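# Uncover puzzle board and set all blocks on table

## Task

Swing or slide each cover on the puzzle board until it is fully open, lift every block out of the board and set each one down on the table next to the board, then release the last block and pull the gripper away. A cover or block counts only if it stays in its final place without the robot holding it.

## Robot and tools

Robot: one seven-joint arm with a two-finger parallel gripper. The fingers point along the gripper's +z axis and close along its y axis. The reported end_effector_position is the spot between the pads when they are shut. Fingertips sit about 19 mm past it when closed and 6 mm past it when fully open, and closing pushes the tips about 13 mm further out, so keep that margin above the table or board.

Frames: results report the gripper in the scene frame, with the origin on the table top under the arm base, +z up, and +y to the left when facing along +x. Position is in metres and orientation is end_effector_quat_wxyz. The base may be tilted, and the printed position gets less accurate at long reach. Motion commands, by contrast, are given in the gripper's own axes.

The row: every motion uses one row of 8 numbers, each in [-1, 1], in the order dx, dy, dz, rx, ry, rz, position, speed. The first six are an offset, not a pose. They are measured in the gripper's own frame from the gripper pose in the latest result that shows it. Before any result in the scene shows it, and for the second and later calls in one reply, they are measured from where the robot is when the action starts. A value of 1.0 equals 0.6 m of travel or 180 degrees of turn, and rx, ry, rz form a single rotation vector. Sending all-zero offsets pulls the gripper back to that reference pose, so it is not a way to pause. Each control step, the command is clipped to within 70 mm and 16 degrees of the measured pose, and position wins over orientation when both cannot be met.

Gripper numbers: position +1 is fully open (85 mm), 0 is about 41 mm, the pads touch near -0.8, and -1 closes until something blocks them. To hold an object, send -1 and keep sending it. To release, send a position wider than the object. For a gentler grip, open first, then close to just under the object's width. Speed -1 is about 20 mm/s, 0 about 85 and +1 about 150. A full close presses roughly 190 to 235 N per pad. Reading the result, position_measured_pct is about 50 minus 50 times the finger position: 0 means wide open, under 90 with the fingers stopped means something is held or in the way, and about 90 or more means the pads met.

Tools:
- execute_actions: "actions" holds at most one item. An empty list only returns the state. {"rows": [...], "steps": n} takes 1 to 15 rows and n up to 15 (default 15). Each step is 1/30 s, and the last row repeats to fill the steps. Every row is an offset from the same reference, not from the previous row. {"steps": n} alone waits up to 300 steps, counted from the last result, and your reply time counts toward it. The optional "pictures" flag toggles the images. A rejected call moves nothing.
- move: "target" is one 8-number row, with offsets from the same reference as above. "speed" is the path's top speed in m/s, 0.002 to 0.5 (default 0.25), and rotation is capped at twice that number in rad/s. It drives a straight path lasting 0.5 to 10 s that does not avoid obstacles, and the finger values are sent at the start. Its result adds a "move:" line with the ending (done, off_target, moving, held, fault), the limits that acted, and the remaining distance. limits=paced means the command was clipped. limits=held means the safety check blocked some steps, after which the arm may suddenly speed up.
- wait: "seconds" from 0 to 10; nothing new is sent meanwhile.
- zoom_image: "camera" is cam_high, cam_low or cam_wrist. "region" is [x0, y0, x1, y1] in pixels, at most 504 by 504, with (0, 0) at the top left.
- show_instructions: no arguments; shows the reference pages, such as the puzzle board leaflet.
- finished_scene: "scene" is the number of the current scene.

Result lines: "pose unreachable" means the clearance check altered or stopped the command. HELD marks the steps where that happened. "Hand target" shows the pose the controller is currently heading for. After an action ends, the arm continues only to the last clipped pose, so far targets may need another call. Check the pose you get back before sending more.

Cameras: cam_high, cam_low and cam_wrist, each 896x504, with calibration supplied. The fixed cameras can be off by a couple of degrees and millimetres.

Cautions: never push or knock anything off the table. Avoid dropping, slamming or hitting hard. Faster moves strike harder, and aiming far beyond a contact point presses harder. If contact torque reaches a joint's load limit (48 N m for the first four joints, 30.2 for the wrist joints, counting a held object's weight), the arm halts for 10 s. Holding loads heats the motors: MOTOR HOT warns at 60 °C, and at 75 °C an OVER-TEMPERATURE FAULT lets the arm sag. Occasionally something may briefly pull on a held part or nudge a loose one.

Each tool is called after "Call:" by a JSON object that holds its "name" and its "arguments".

## Session

Call:
{"name": "show_instructions", "arguments": {}}

Call:
{"name": "execute_actions", "arguments": {"actions": []}}

Reference images for this scene: Puzzle board leaflet page 1.

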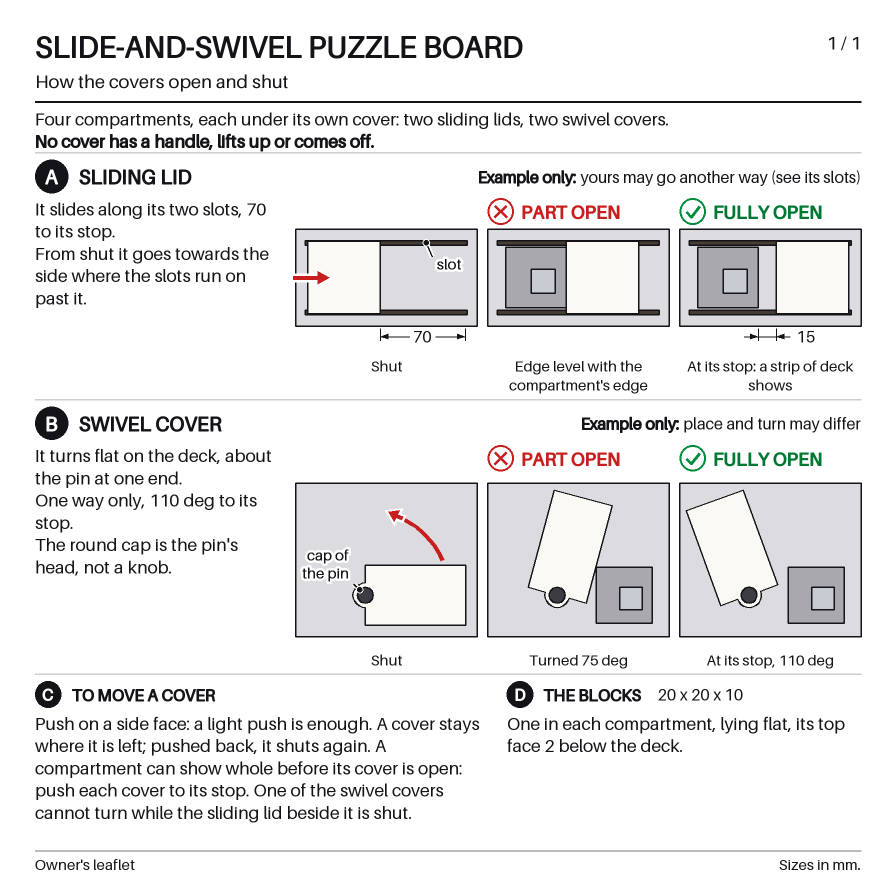

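Scene clock: 0.00 s of 6500.00 s.
end_effector_position=(+0.6996, +0.1370, +0.1112) position_measured_pct=0.0 end_effector_quat_wxyz=(-0.182, +0.706, -0.663, -0.167)
Joint positions: [-0.483  1.164 -0.177  0.802  0.51   1.142  2.659]
Joint velocities: [-0.     0.     0.    -0.001 -0.001 -0.    -0.   ]
Motor temperatures (°C, as the motors report them): [32 27 26 28 34 36 30]
Hand target: +0.700, +0.137, +0.111; -0.182, +0.706, -0.663, -0.167
camera_calibration (this result's frames):
cam_wrist: T_world_to_cam=[[-0.998563, -0.0491612, 0.0213495, 0.696128], [-0.0329519, 0.877275, 0.478856, -0.093907], [-0.0422705, 0.477464, -0.877634, 0.203992], [0, 0, 0, 1]] pos_world=[0.700656, 0.0192058, 0.209137]

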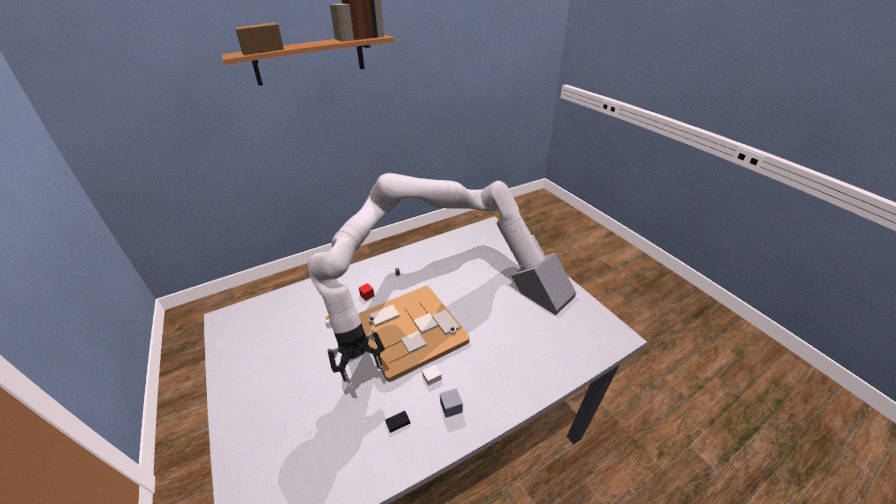

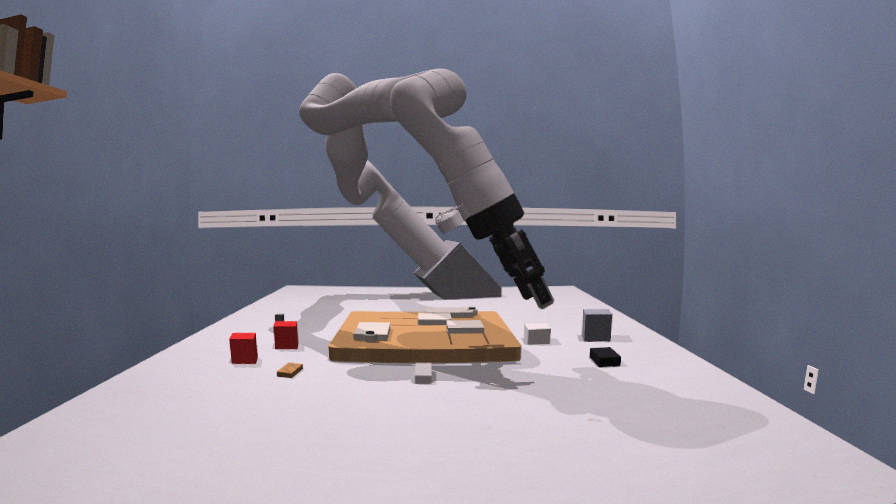

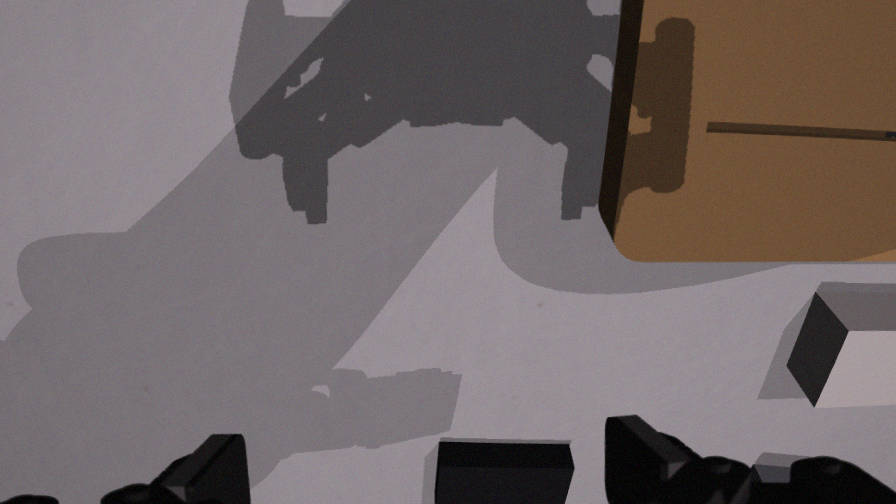

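Call:
{"name": "move", "arguments": {"target": [0.05,0.435,-0.404,-0.129,0.118,-0.4695,-1,0], "speed": 0.3}}

Scene clock: 11.83 s of 6500.00 s.
end_effector_position=(+0.4393, -0.0185, +0.3003) position_measured_pct=91.7 end_effector_quat_wxyz=(+0.000, +1.000, +0.001, -0.001)
Joint positions: [-0.788  0.625 -0.37   1.561  0.746  1.616  3.505]
Joint velocities: [-0.001 -0.005 -0.002  0.001  0.     0.002 -0.001]
Motor temperatures (°C, as the motors report them): [32 27 26 28 34 36 30]
Hand target: +0.439, -0.019, +0.301; +0.000, +1.000, +0.001, -0.001
Off the commanded pose: 0.001 m, 0 deg.
After step 90, 5.80 s passed at rest.
move: done
camera_calibration (this result's frames):
cam_wrist: T_world_to_cam=[[-0.0297263, -0.998368, 0.0487543, -0.0269057], [-0.999551, 0.0298727, 0.00227662, 0.495377], [-0.00372933, -0.0486648, -0.998808, 0.442937], [0, 0, 0, 1]] pos_world=[0.496006, -0.0201046, 0.442594]

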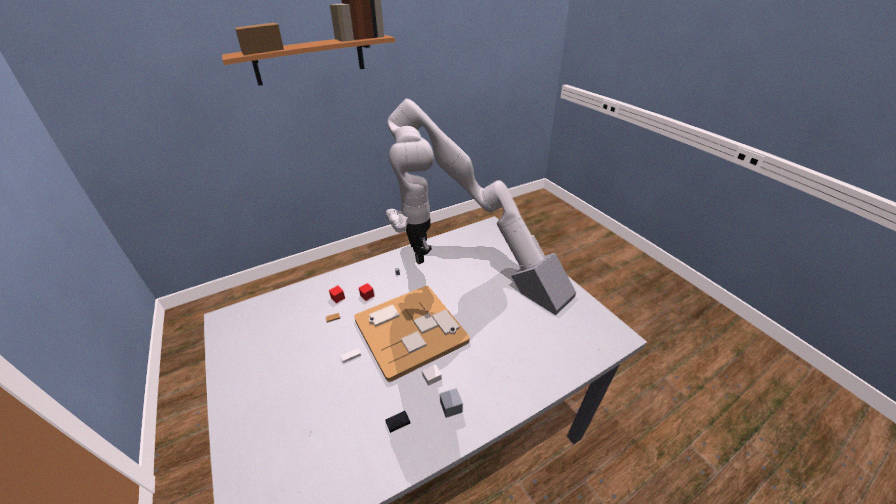

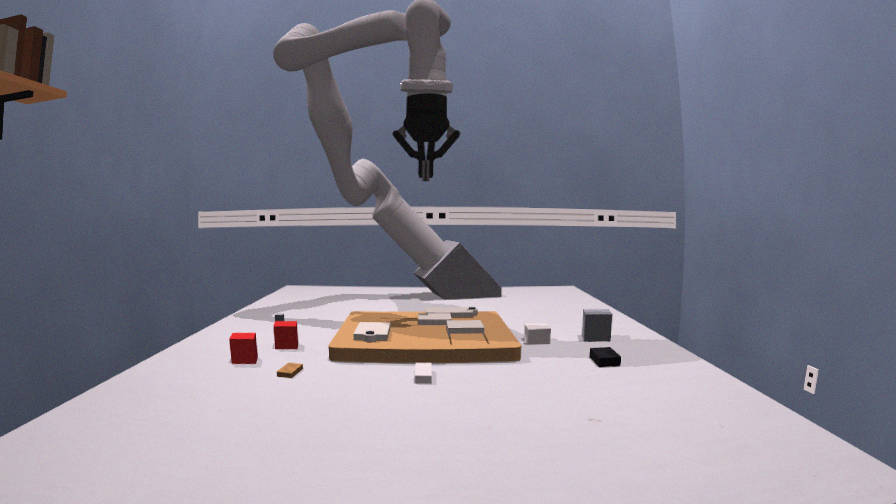

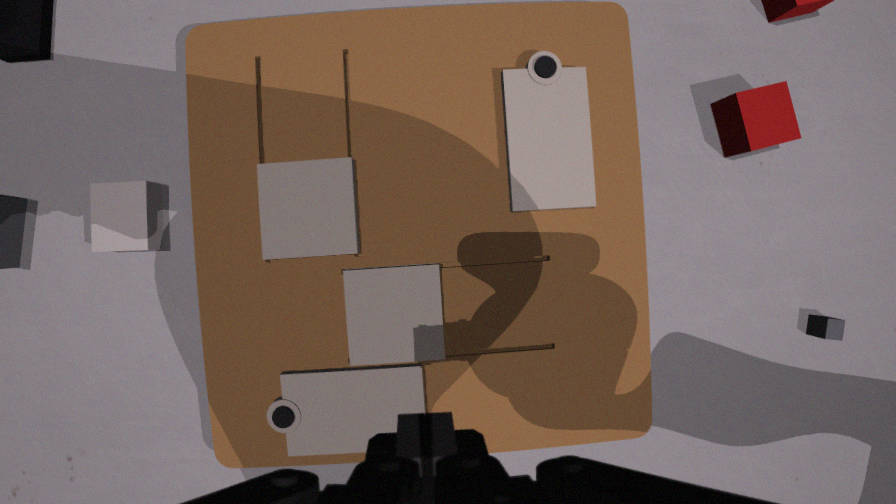

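Call:
{"name": "move", "arguments": {"target": [0,0,0.3,0,0,-0.02,-1,0], "speed": 0.3}}

Call:
{"name": "move", "arguments": {"target": [0.015,-0.12,0.095,0,0,0,-1,0], "speed": 0.2}}

Scene clock: 29.57 s of 6500.00 s.
end_effector_position=(+0.4394, -0.0185, +0.1204) position_measured_pct=91.7 end_effector_quat_wxyz=(+0.000, +0.999, +0.032, -0.001)
Joint positions: [-0.588  0.756 -0.289  1.862  0.969  1.208  3.417]
Joint velocities: [ 0.002  0.003  0.002  0.    -0.    -0.     0.   ]
Motor temperatures (°C, as the motors report them): [32 27 26 28 34 36 30]
Hand target: +0.439, -0.019, +0.120; +0.000, +0.999, +0.032, -0.001
Off the commanded pose: 0.001 m, 0 deg.
After step 90, 13.63 s passed at rest.
move: done
camera_calibration (this result's frames):
cam_wrist: T_world_to_cam=[[0.0324587, -0.998268, 0.0490645, -0.0455471], [-0.999473, -0.032431, 0.00136119, 0.494849], [0.000232377, -0.0490828, -0.998795, 0.261501], [0, 0, 0, 1]] pos_world=[0.496006, -0.0165846, 0.262747]

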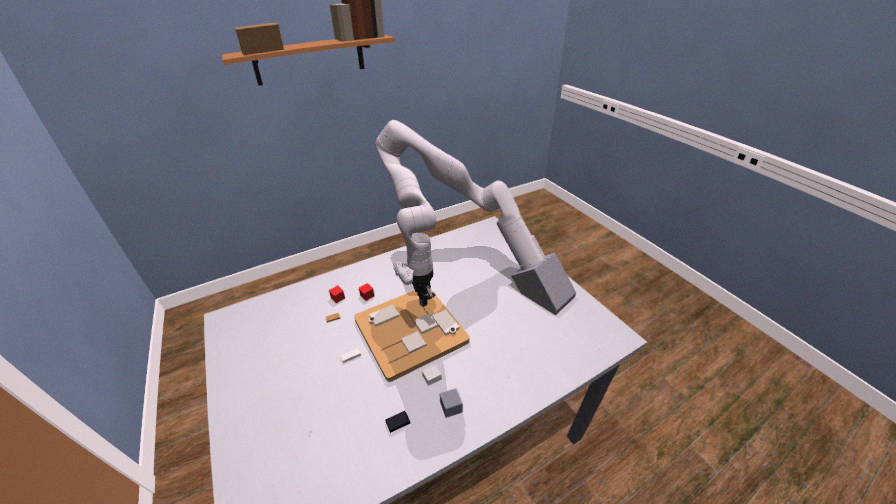

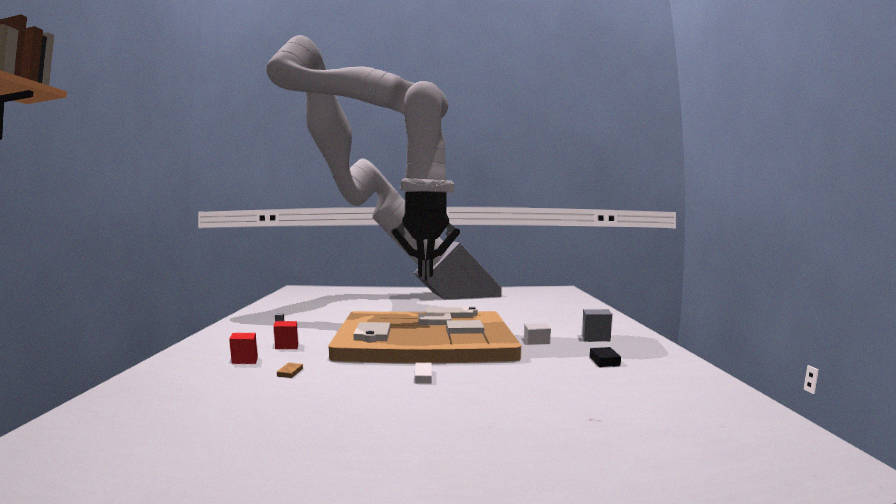

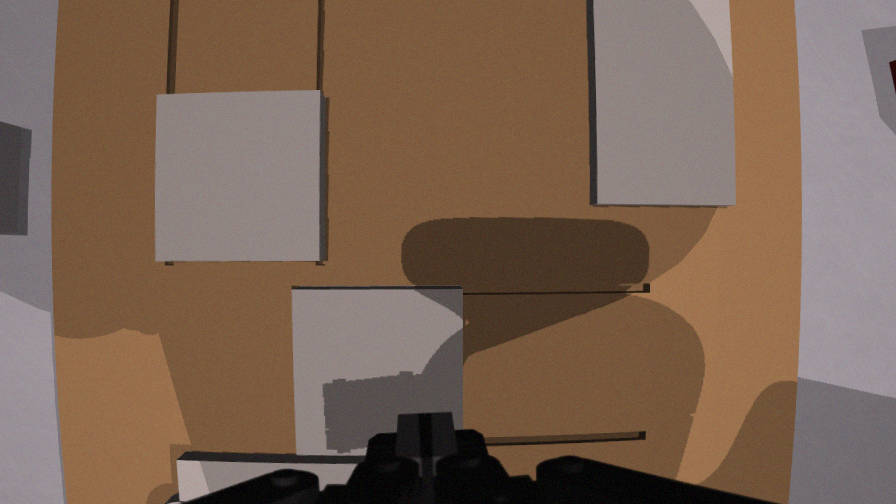

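Scene clock: 30.50 s of 6500.00 s.
end_effector_position=(+0.4442, +0.0537, +0.0636) position_measured_pct=91.7 end_effector_quat_wxyz=(+0.000, +1.000, +0.031, -0.000)
Joint positions: [-0.62   0.974 -0.252  1.773  1.052  1.133  3.301]
Joint velocities: [-0.001  0.006  0.    -0.    -0.001  0.    -0.   ]
Motor temperatures (°C, as the motors report them): [32 27 26 28 34 36 30]
Hand target: +0.444, +0.054, +0.063; +0.000, +0.999, +0.032, -0.001
Off the commanded pose: 0.000 m, 0 deg.
move: done
camera_calibration (this result's frames):
cam_wrist: T_world_to_cam=[[0.0318399, -0.998299, 0.0488478, 0.0295326], [-0.999493, -0.0318294, 0.000994243, 0.502044], [0.000562243, -0.0488547, -0.998806, 0.208085], [0, 0, 0, 1]] pos_world=[0.500732, 0.055628, 0.205895]

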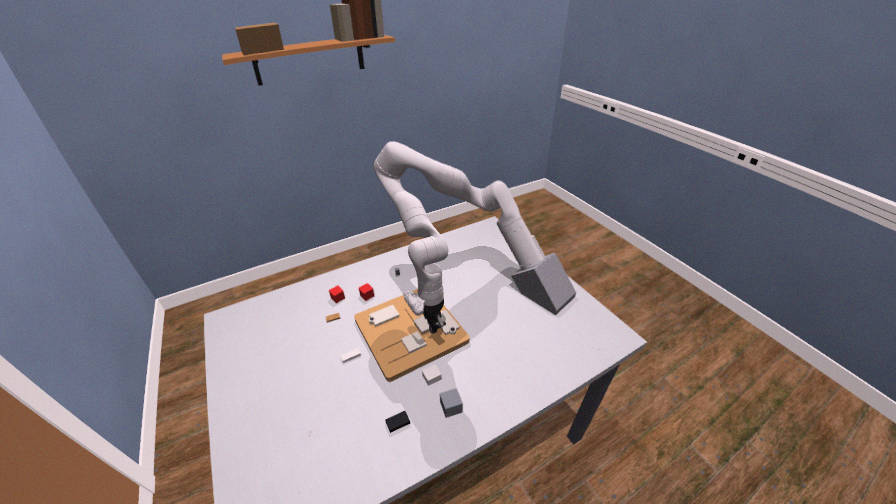

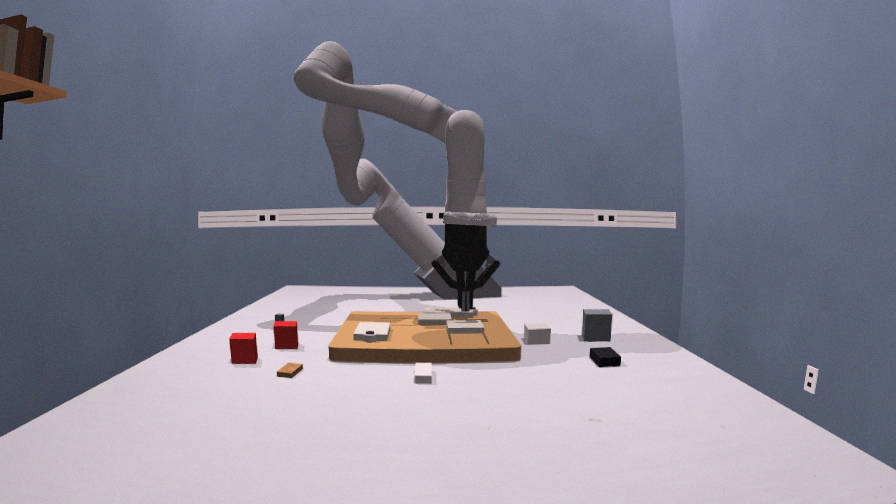

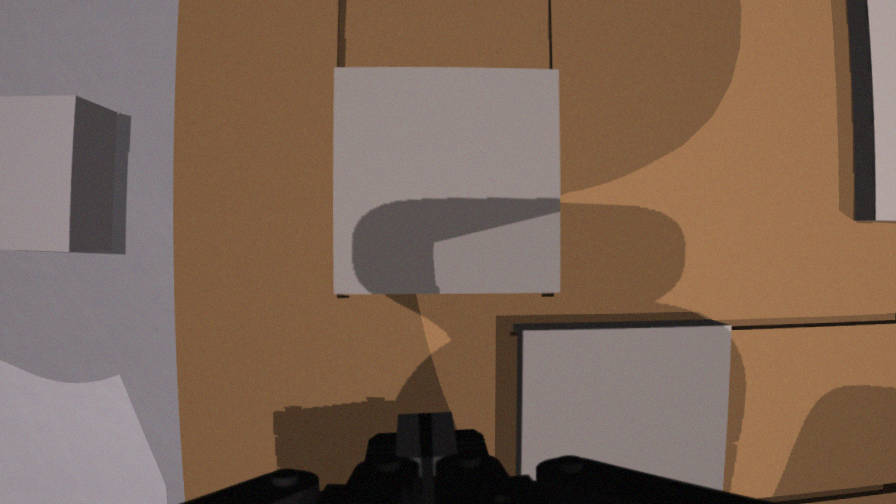

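Call:
{"name": "move", "arguments": {"target": [0,0.004,0.034,0,0,0,-1,0], "speed": 0.05}}

Call:
{"name": "move", "arguments": {"target": [0.168,0,0,0,0,0,-1,0], "speed": 0.05}}

Call:
{"name": "move", "arguments": {"target": [-0.166,0,-0.003,0,0,0,-1,0], "speed": 0.15}}

Call:
{"name": "move", "arguments": {"target": [0,0.138,0.002,0,0,0,-1,0], "speed": 0.05}}

Scene clock: 40.23 s of 6500.00 s.
end_effector_position=(+0.4445, +0.0514, +0.0437) position_measured_pct=91.7 end_effector_quat_wxyz=(+0.000, +1.000, +0.031, +0.000)
Joint positions: [-0.6    0.996 -0.235  1.787  1.089  1.097  3.283]
Joint velocities: [ 0.     0.001 -0.    -0.001  0.001 -0.    -0.   ]
Motor temperatures (°C, as the motors report them): [32 27 26 28 34 36 30]
Hand target: +0.444, +0.051, +0.043; +0.000, +1.000, +0.031, -0.000
Off the commanded pose: 0.001 m, 0 deg.
After step 90, 6.03 s passed at rest.
move: done
camera_calibration (this result's frames):
cam_wrist: T_world_to_cam=[[0.0317032, -0.99831, 0.0487082, 0.0282071], [-0.999496, -0.0317304, 0.000215971, 0.50235], [0.00132993, -0.0486906, -0.998813, 0.187748], [0, 0, 0, 1]] pos_world=[0.500954, 0.0532407, 0.186043]

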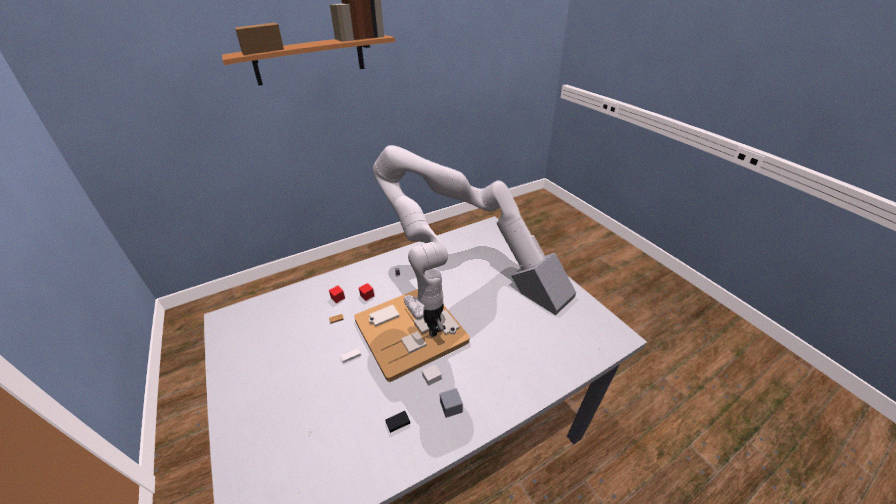

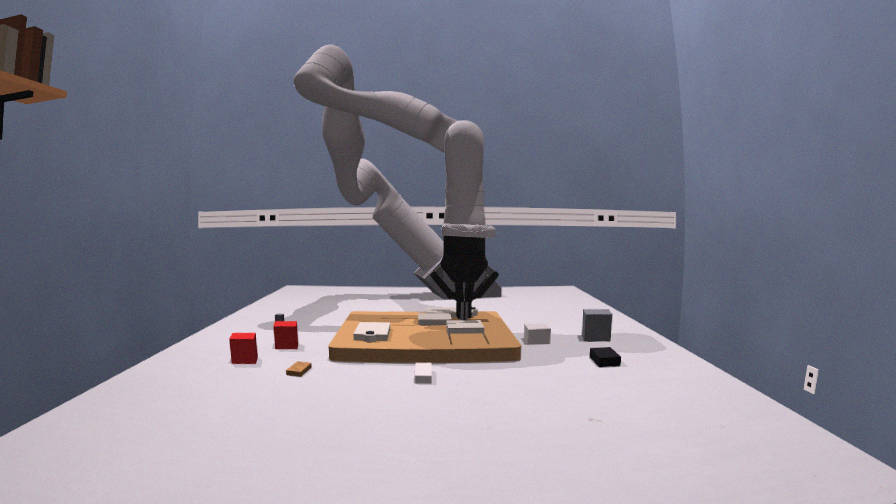

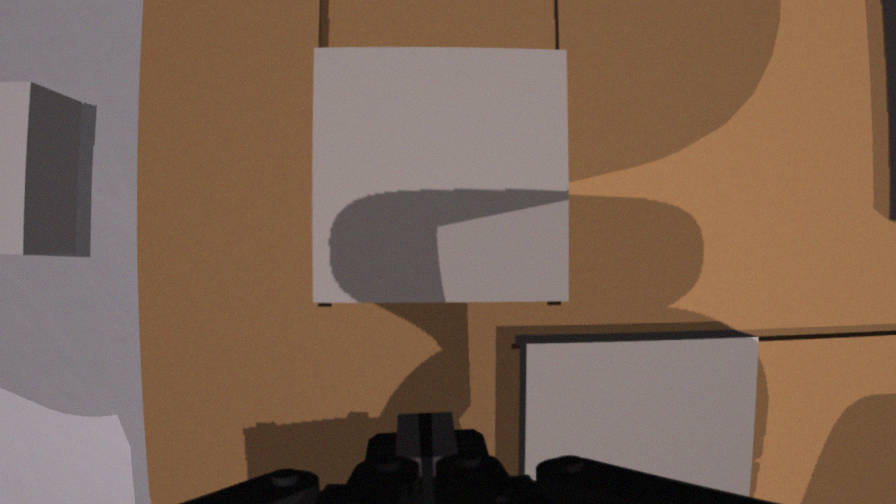

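Scene clock: 42.50 s of 6500.00 s.
end_effector_position=(+0.5426, +0.0574, +0.0439) position_measured_pct=91.7 end_effector_quat_wxyz=(+0.001, +0.999, +0.032, -0.002)
Joint positions: [-0.542  1.073 -0.234  1.438  1.035  1.215  3.575]
Joint velocities: [-0.001  0.002  0.    -0.004 -0.001  0.003  0.001]
Motor temperatures (°C, as the motors report them): [32 27 26 28 34 36 30]
Hand target: +0.545, +0.057, +0.044; +0.000, +1.000, +0.031, -0.000
Off the commanded pose: 0.003 m, 0 deg.
move: done
camera_calibration (this result's frames):
cam_wrist: T_world_to_cam=[[0.0338774, -0.998177, 0.0499508, 0.0298556], [-0.999421, -0.0336703, 0.004982, 0.600443], [-0.00329105, -0.0500907, -0.998739, 0.190763], [0, 0, 0, 1]] pos_world=[0.599712, 0.0595737, 0.18604]

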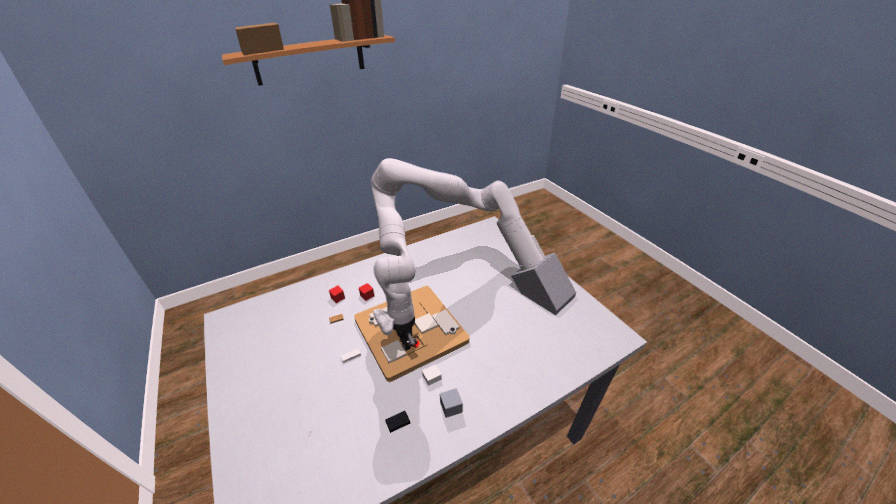

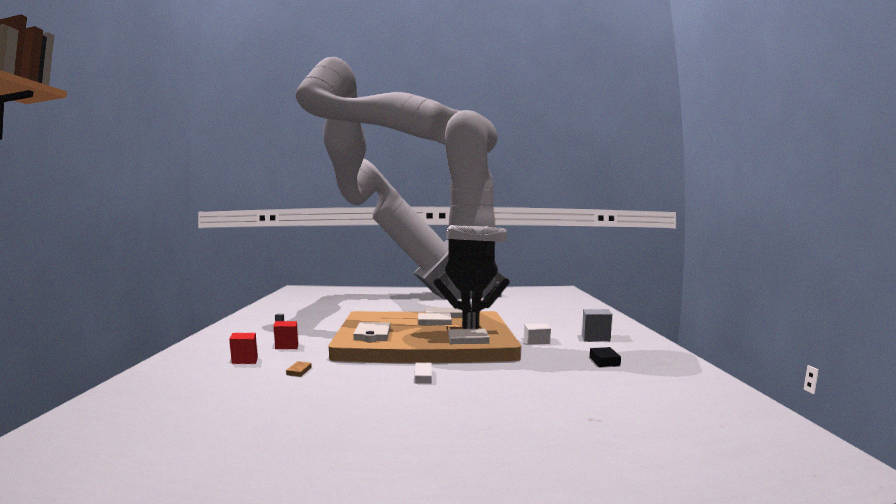

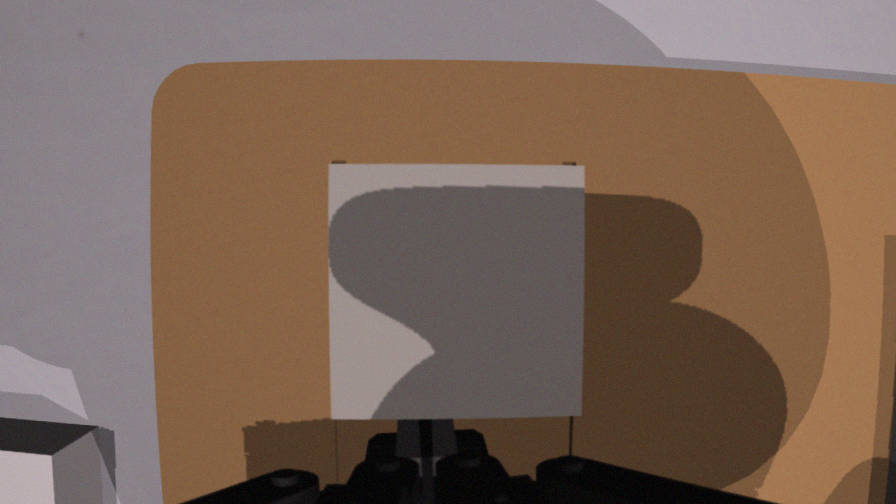

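Scene clock: 43.53 s of 6500.00 s.
end_effector_position=(+0.4432, +0.0513, +0.0459) position_measured_pct=91.7 end_effector_quat_wxyz=(+0.001, +0.999, +0.032, -0.002)
Joint positions: [-0.6    0.995 -0.24   1.785  1.081  1.106  3.289]
Joint velocities: [-0.002 -0.004 -0.002  0.001  0.002  0.001 -0.001]
Motor temperatures (°C, as the motors report them): [32 27 26 28 34 36 30]
Hand target: +0.443, +0.051, +0.046; +0.001, +0.999, +0.032, -0.002
Off the commanded pose: 0.000 m, 0 deg.
move: done
camera_calibration (this result's frames):
cam_wrist: T_world_to_cam=[[0.03388, -0.998163, 0.0502369, 0.0269994], [-0.99942, -0.0336674, 0.00507317, 0.500913], [-0.00337251, -0.0503796, -0.998724, 0.192122], [0, 0, 0, 1]] pos_world=[0.500356, 0.0534932, 0.187979]

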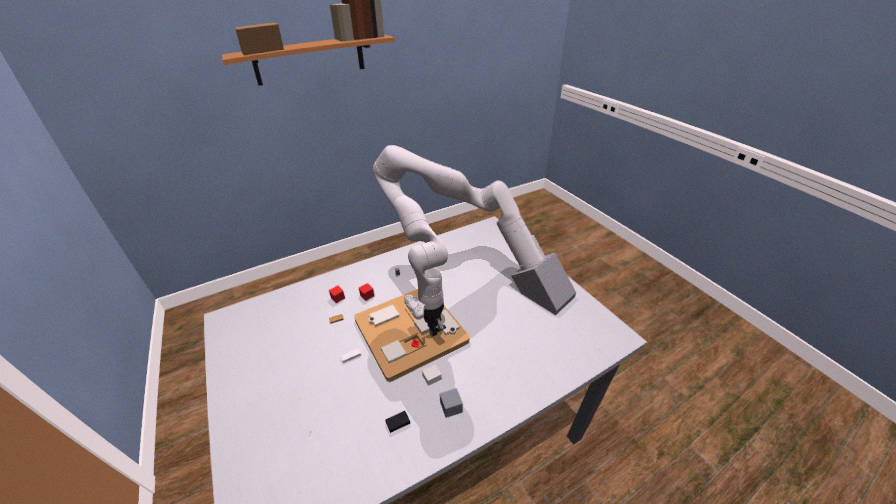

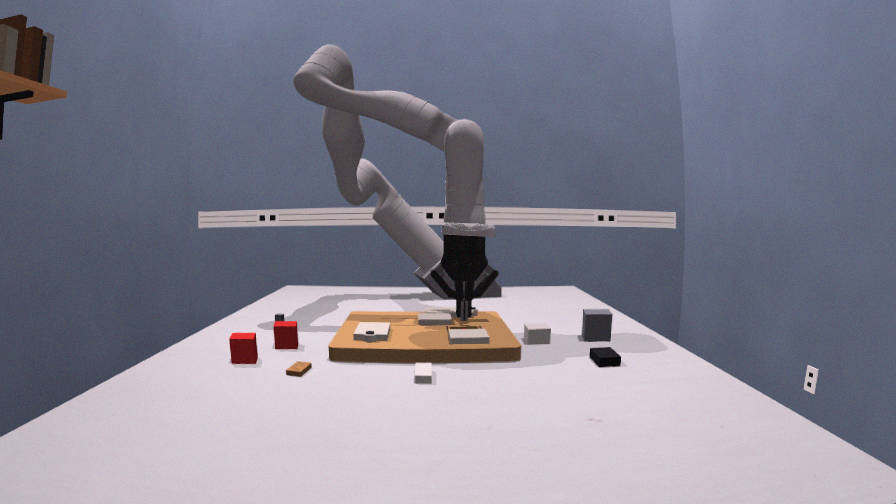

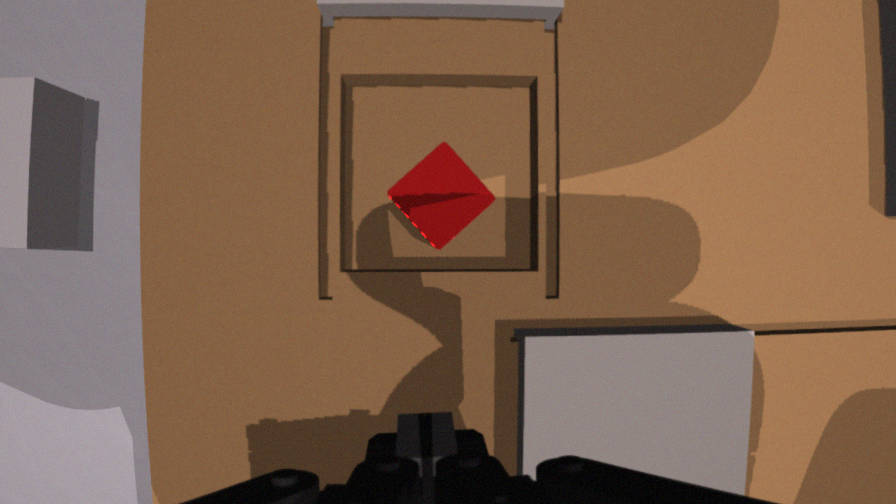

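Scene clock: 45.43 s of 6500.00 s.
end_effector_position=(+0.4483, -0.0299, +0.0451) position_measured_pct=91.7 end_effector_quat_wxyz=(-0.000, +0.999, +0.033, -0.002)
Joint positions: [-0.491  0.838 -0.224  1.901  1.108  1.07   3.381]
Joint velocities: [ 0.    -0.005  0.002  0.001 -0.003 -0.004  0.002]
Motor temperatures (°C, as the motors report them): [32 27 26 28 34 36 30]
Hand target: +0.448, -0.031, +0.045; +0.001, +0.999, +0.032, -0.002
Off the commanded pose: 0.001 m, 0 deg.
move: done
camera_calibration (this result's frames):
cam_wrist: T_world_to_cam=[[0.0355165, -0.998207, 0.0481799, -0.0548335], [-0.999365, -0.0353433, 0.00444212, 0.503202], [-0.00273132, -0.0483071, -0.998829, 0.187014], [0, 0, 0, 1]] pos_world=[0.505341, -0.0279162, 0.187201]

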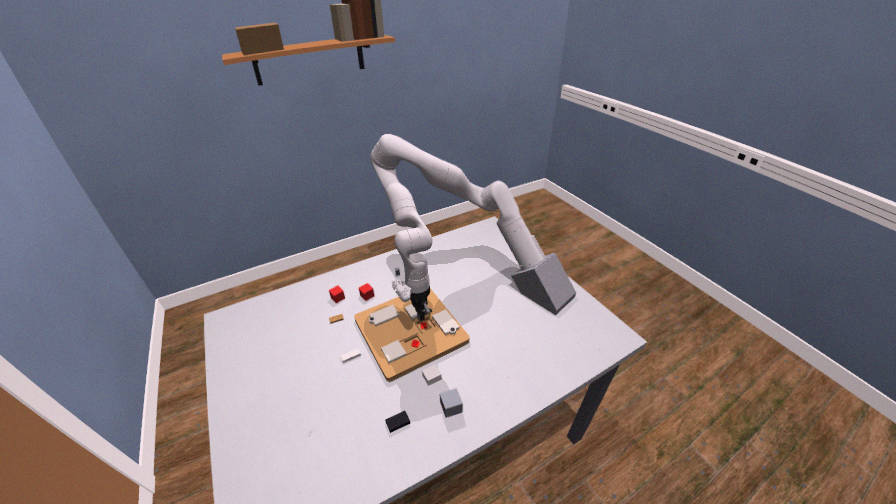

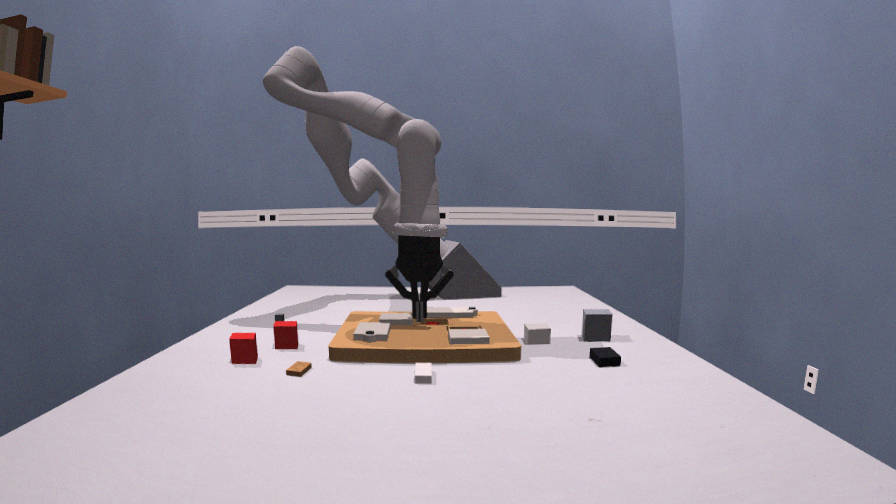

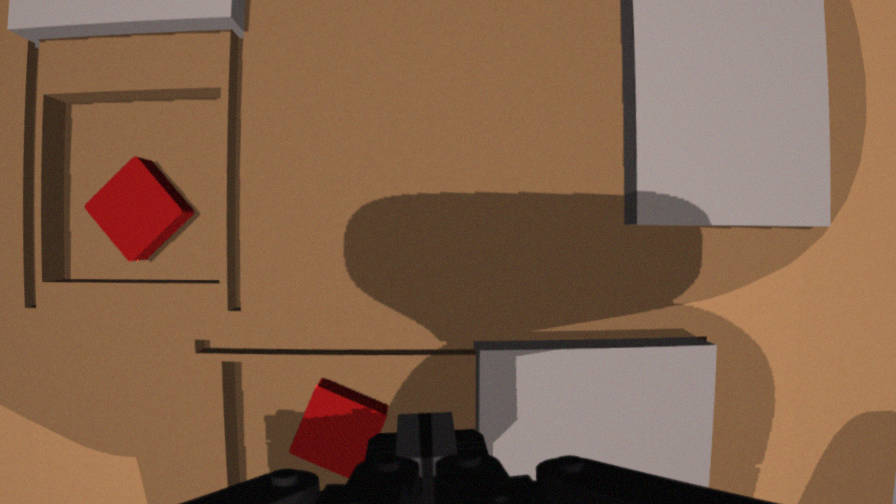

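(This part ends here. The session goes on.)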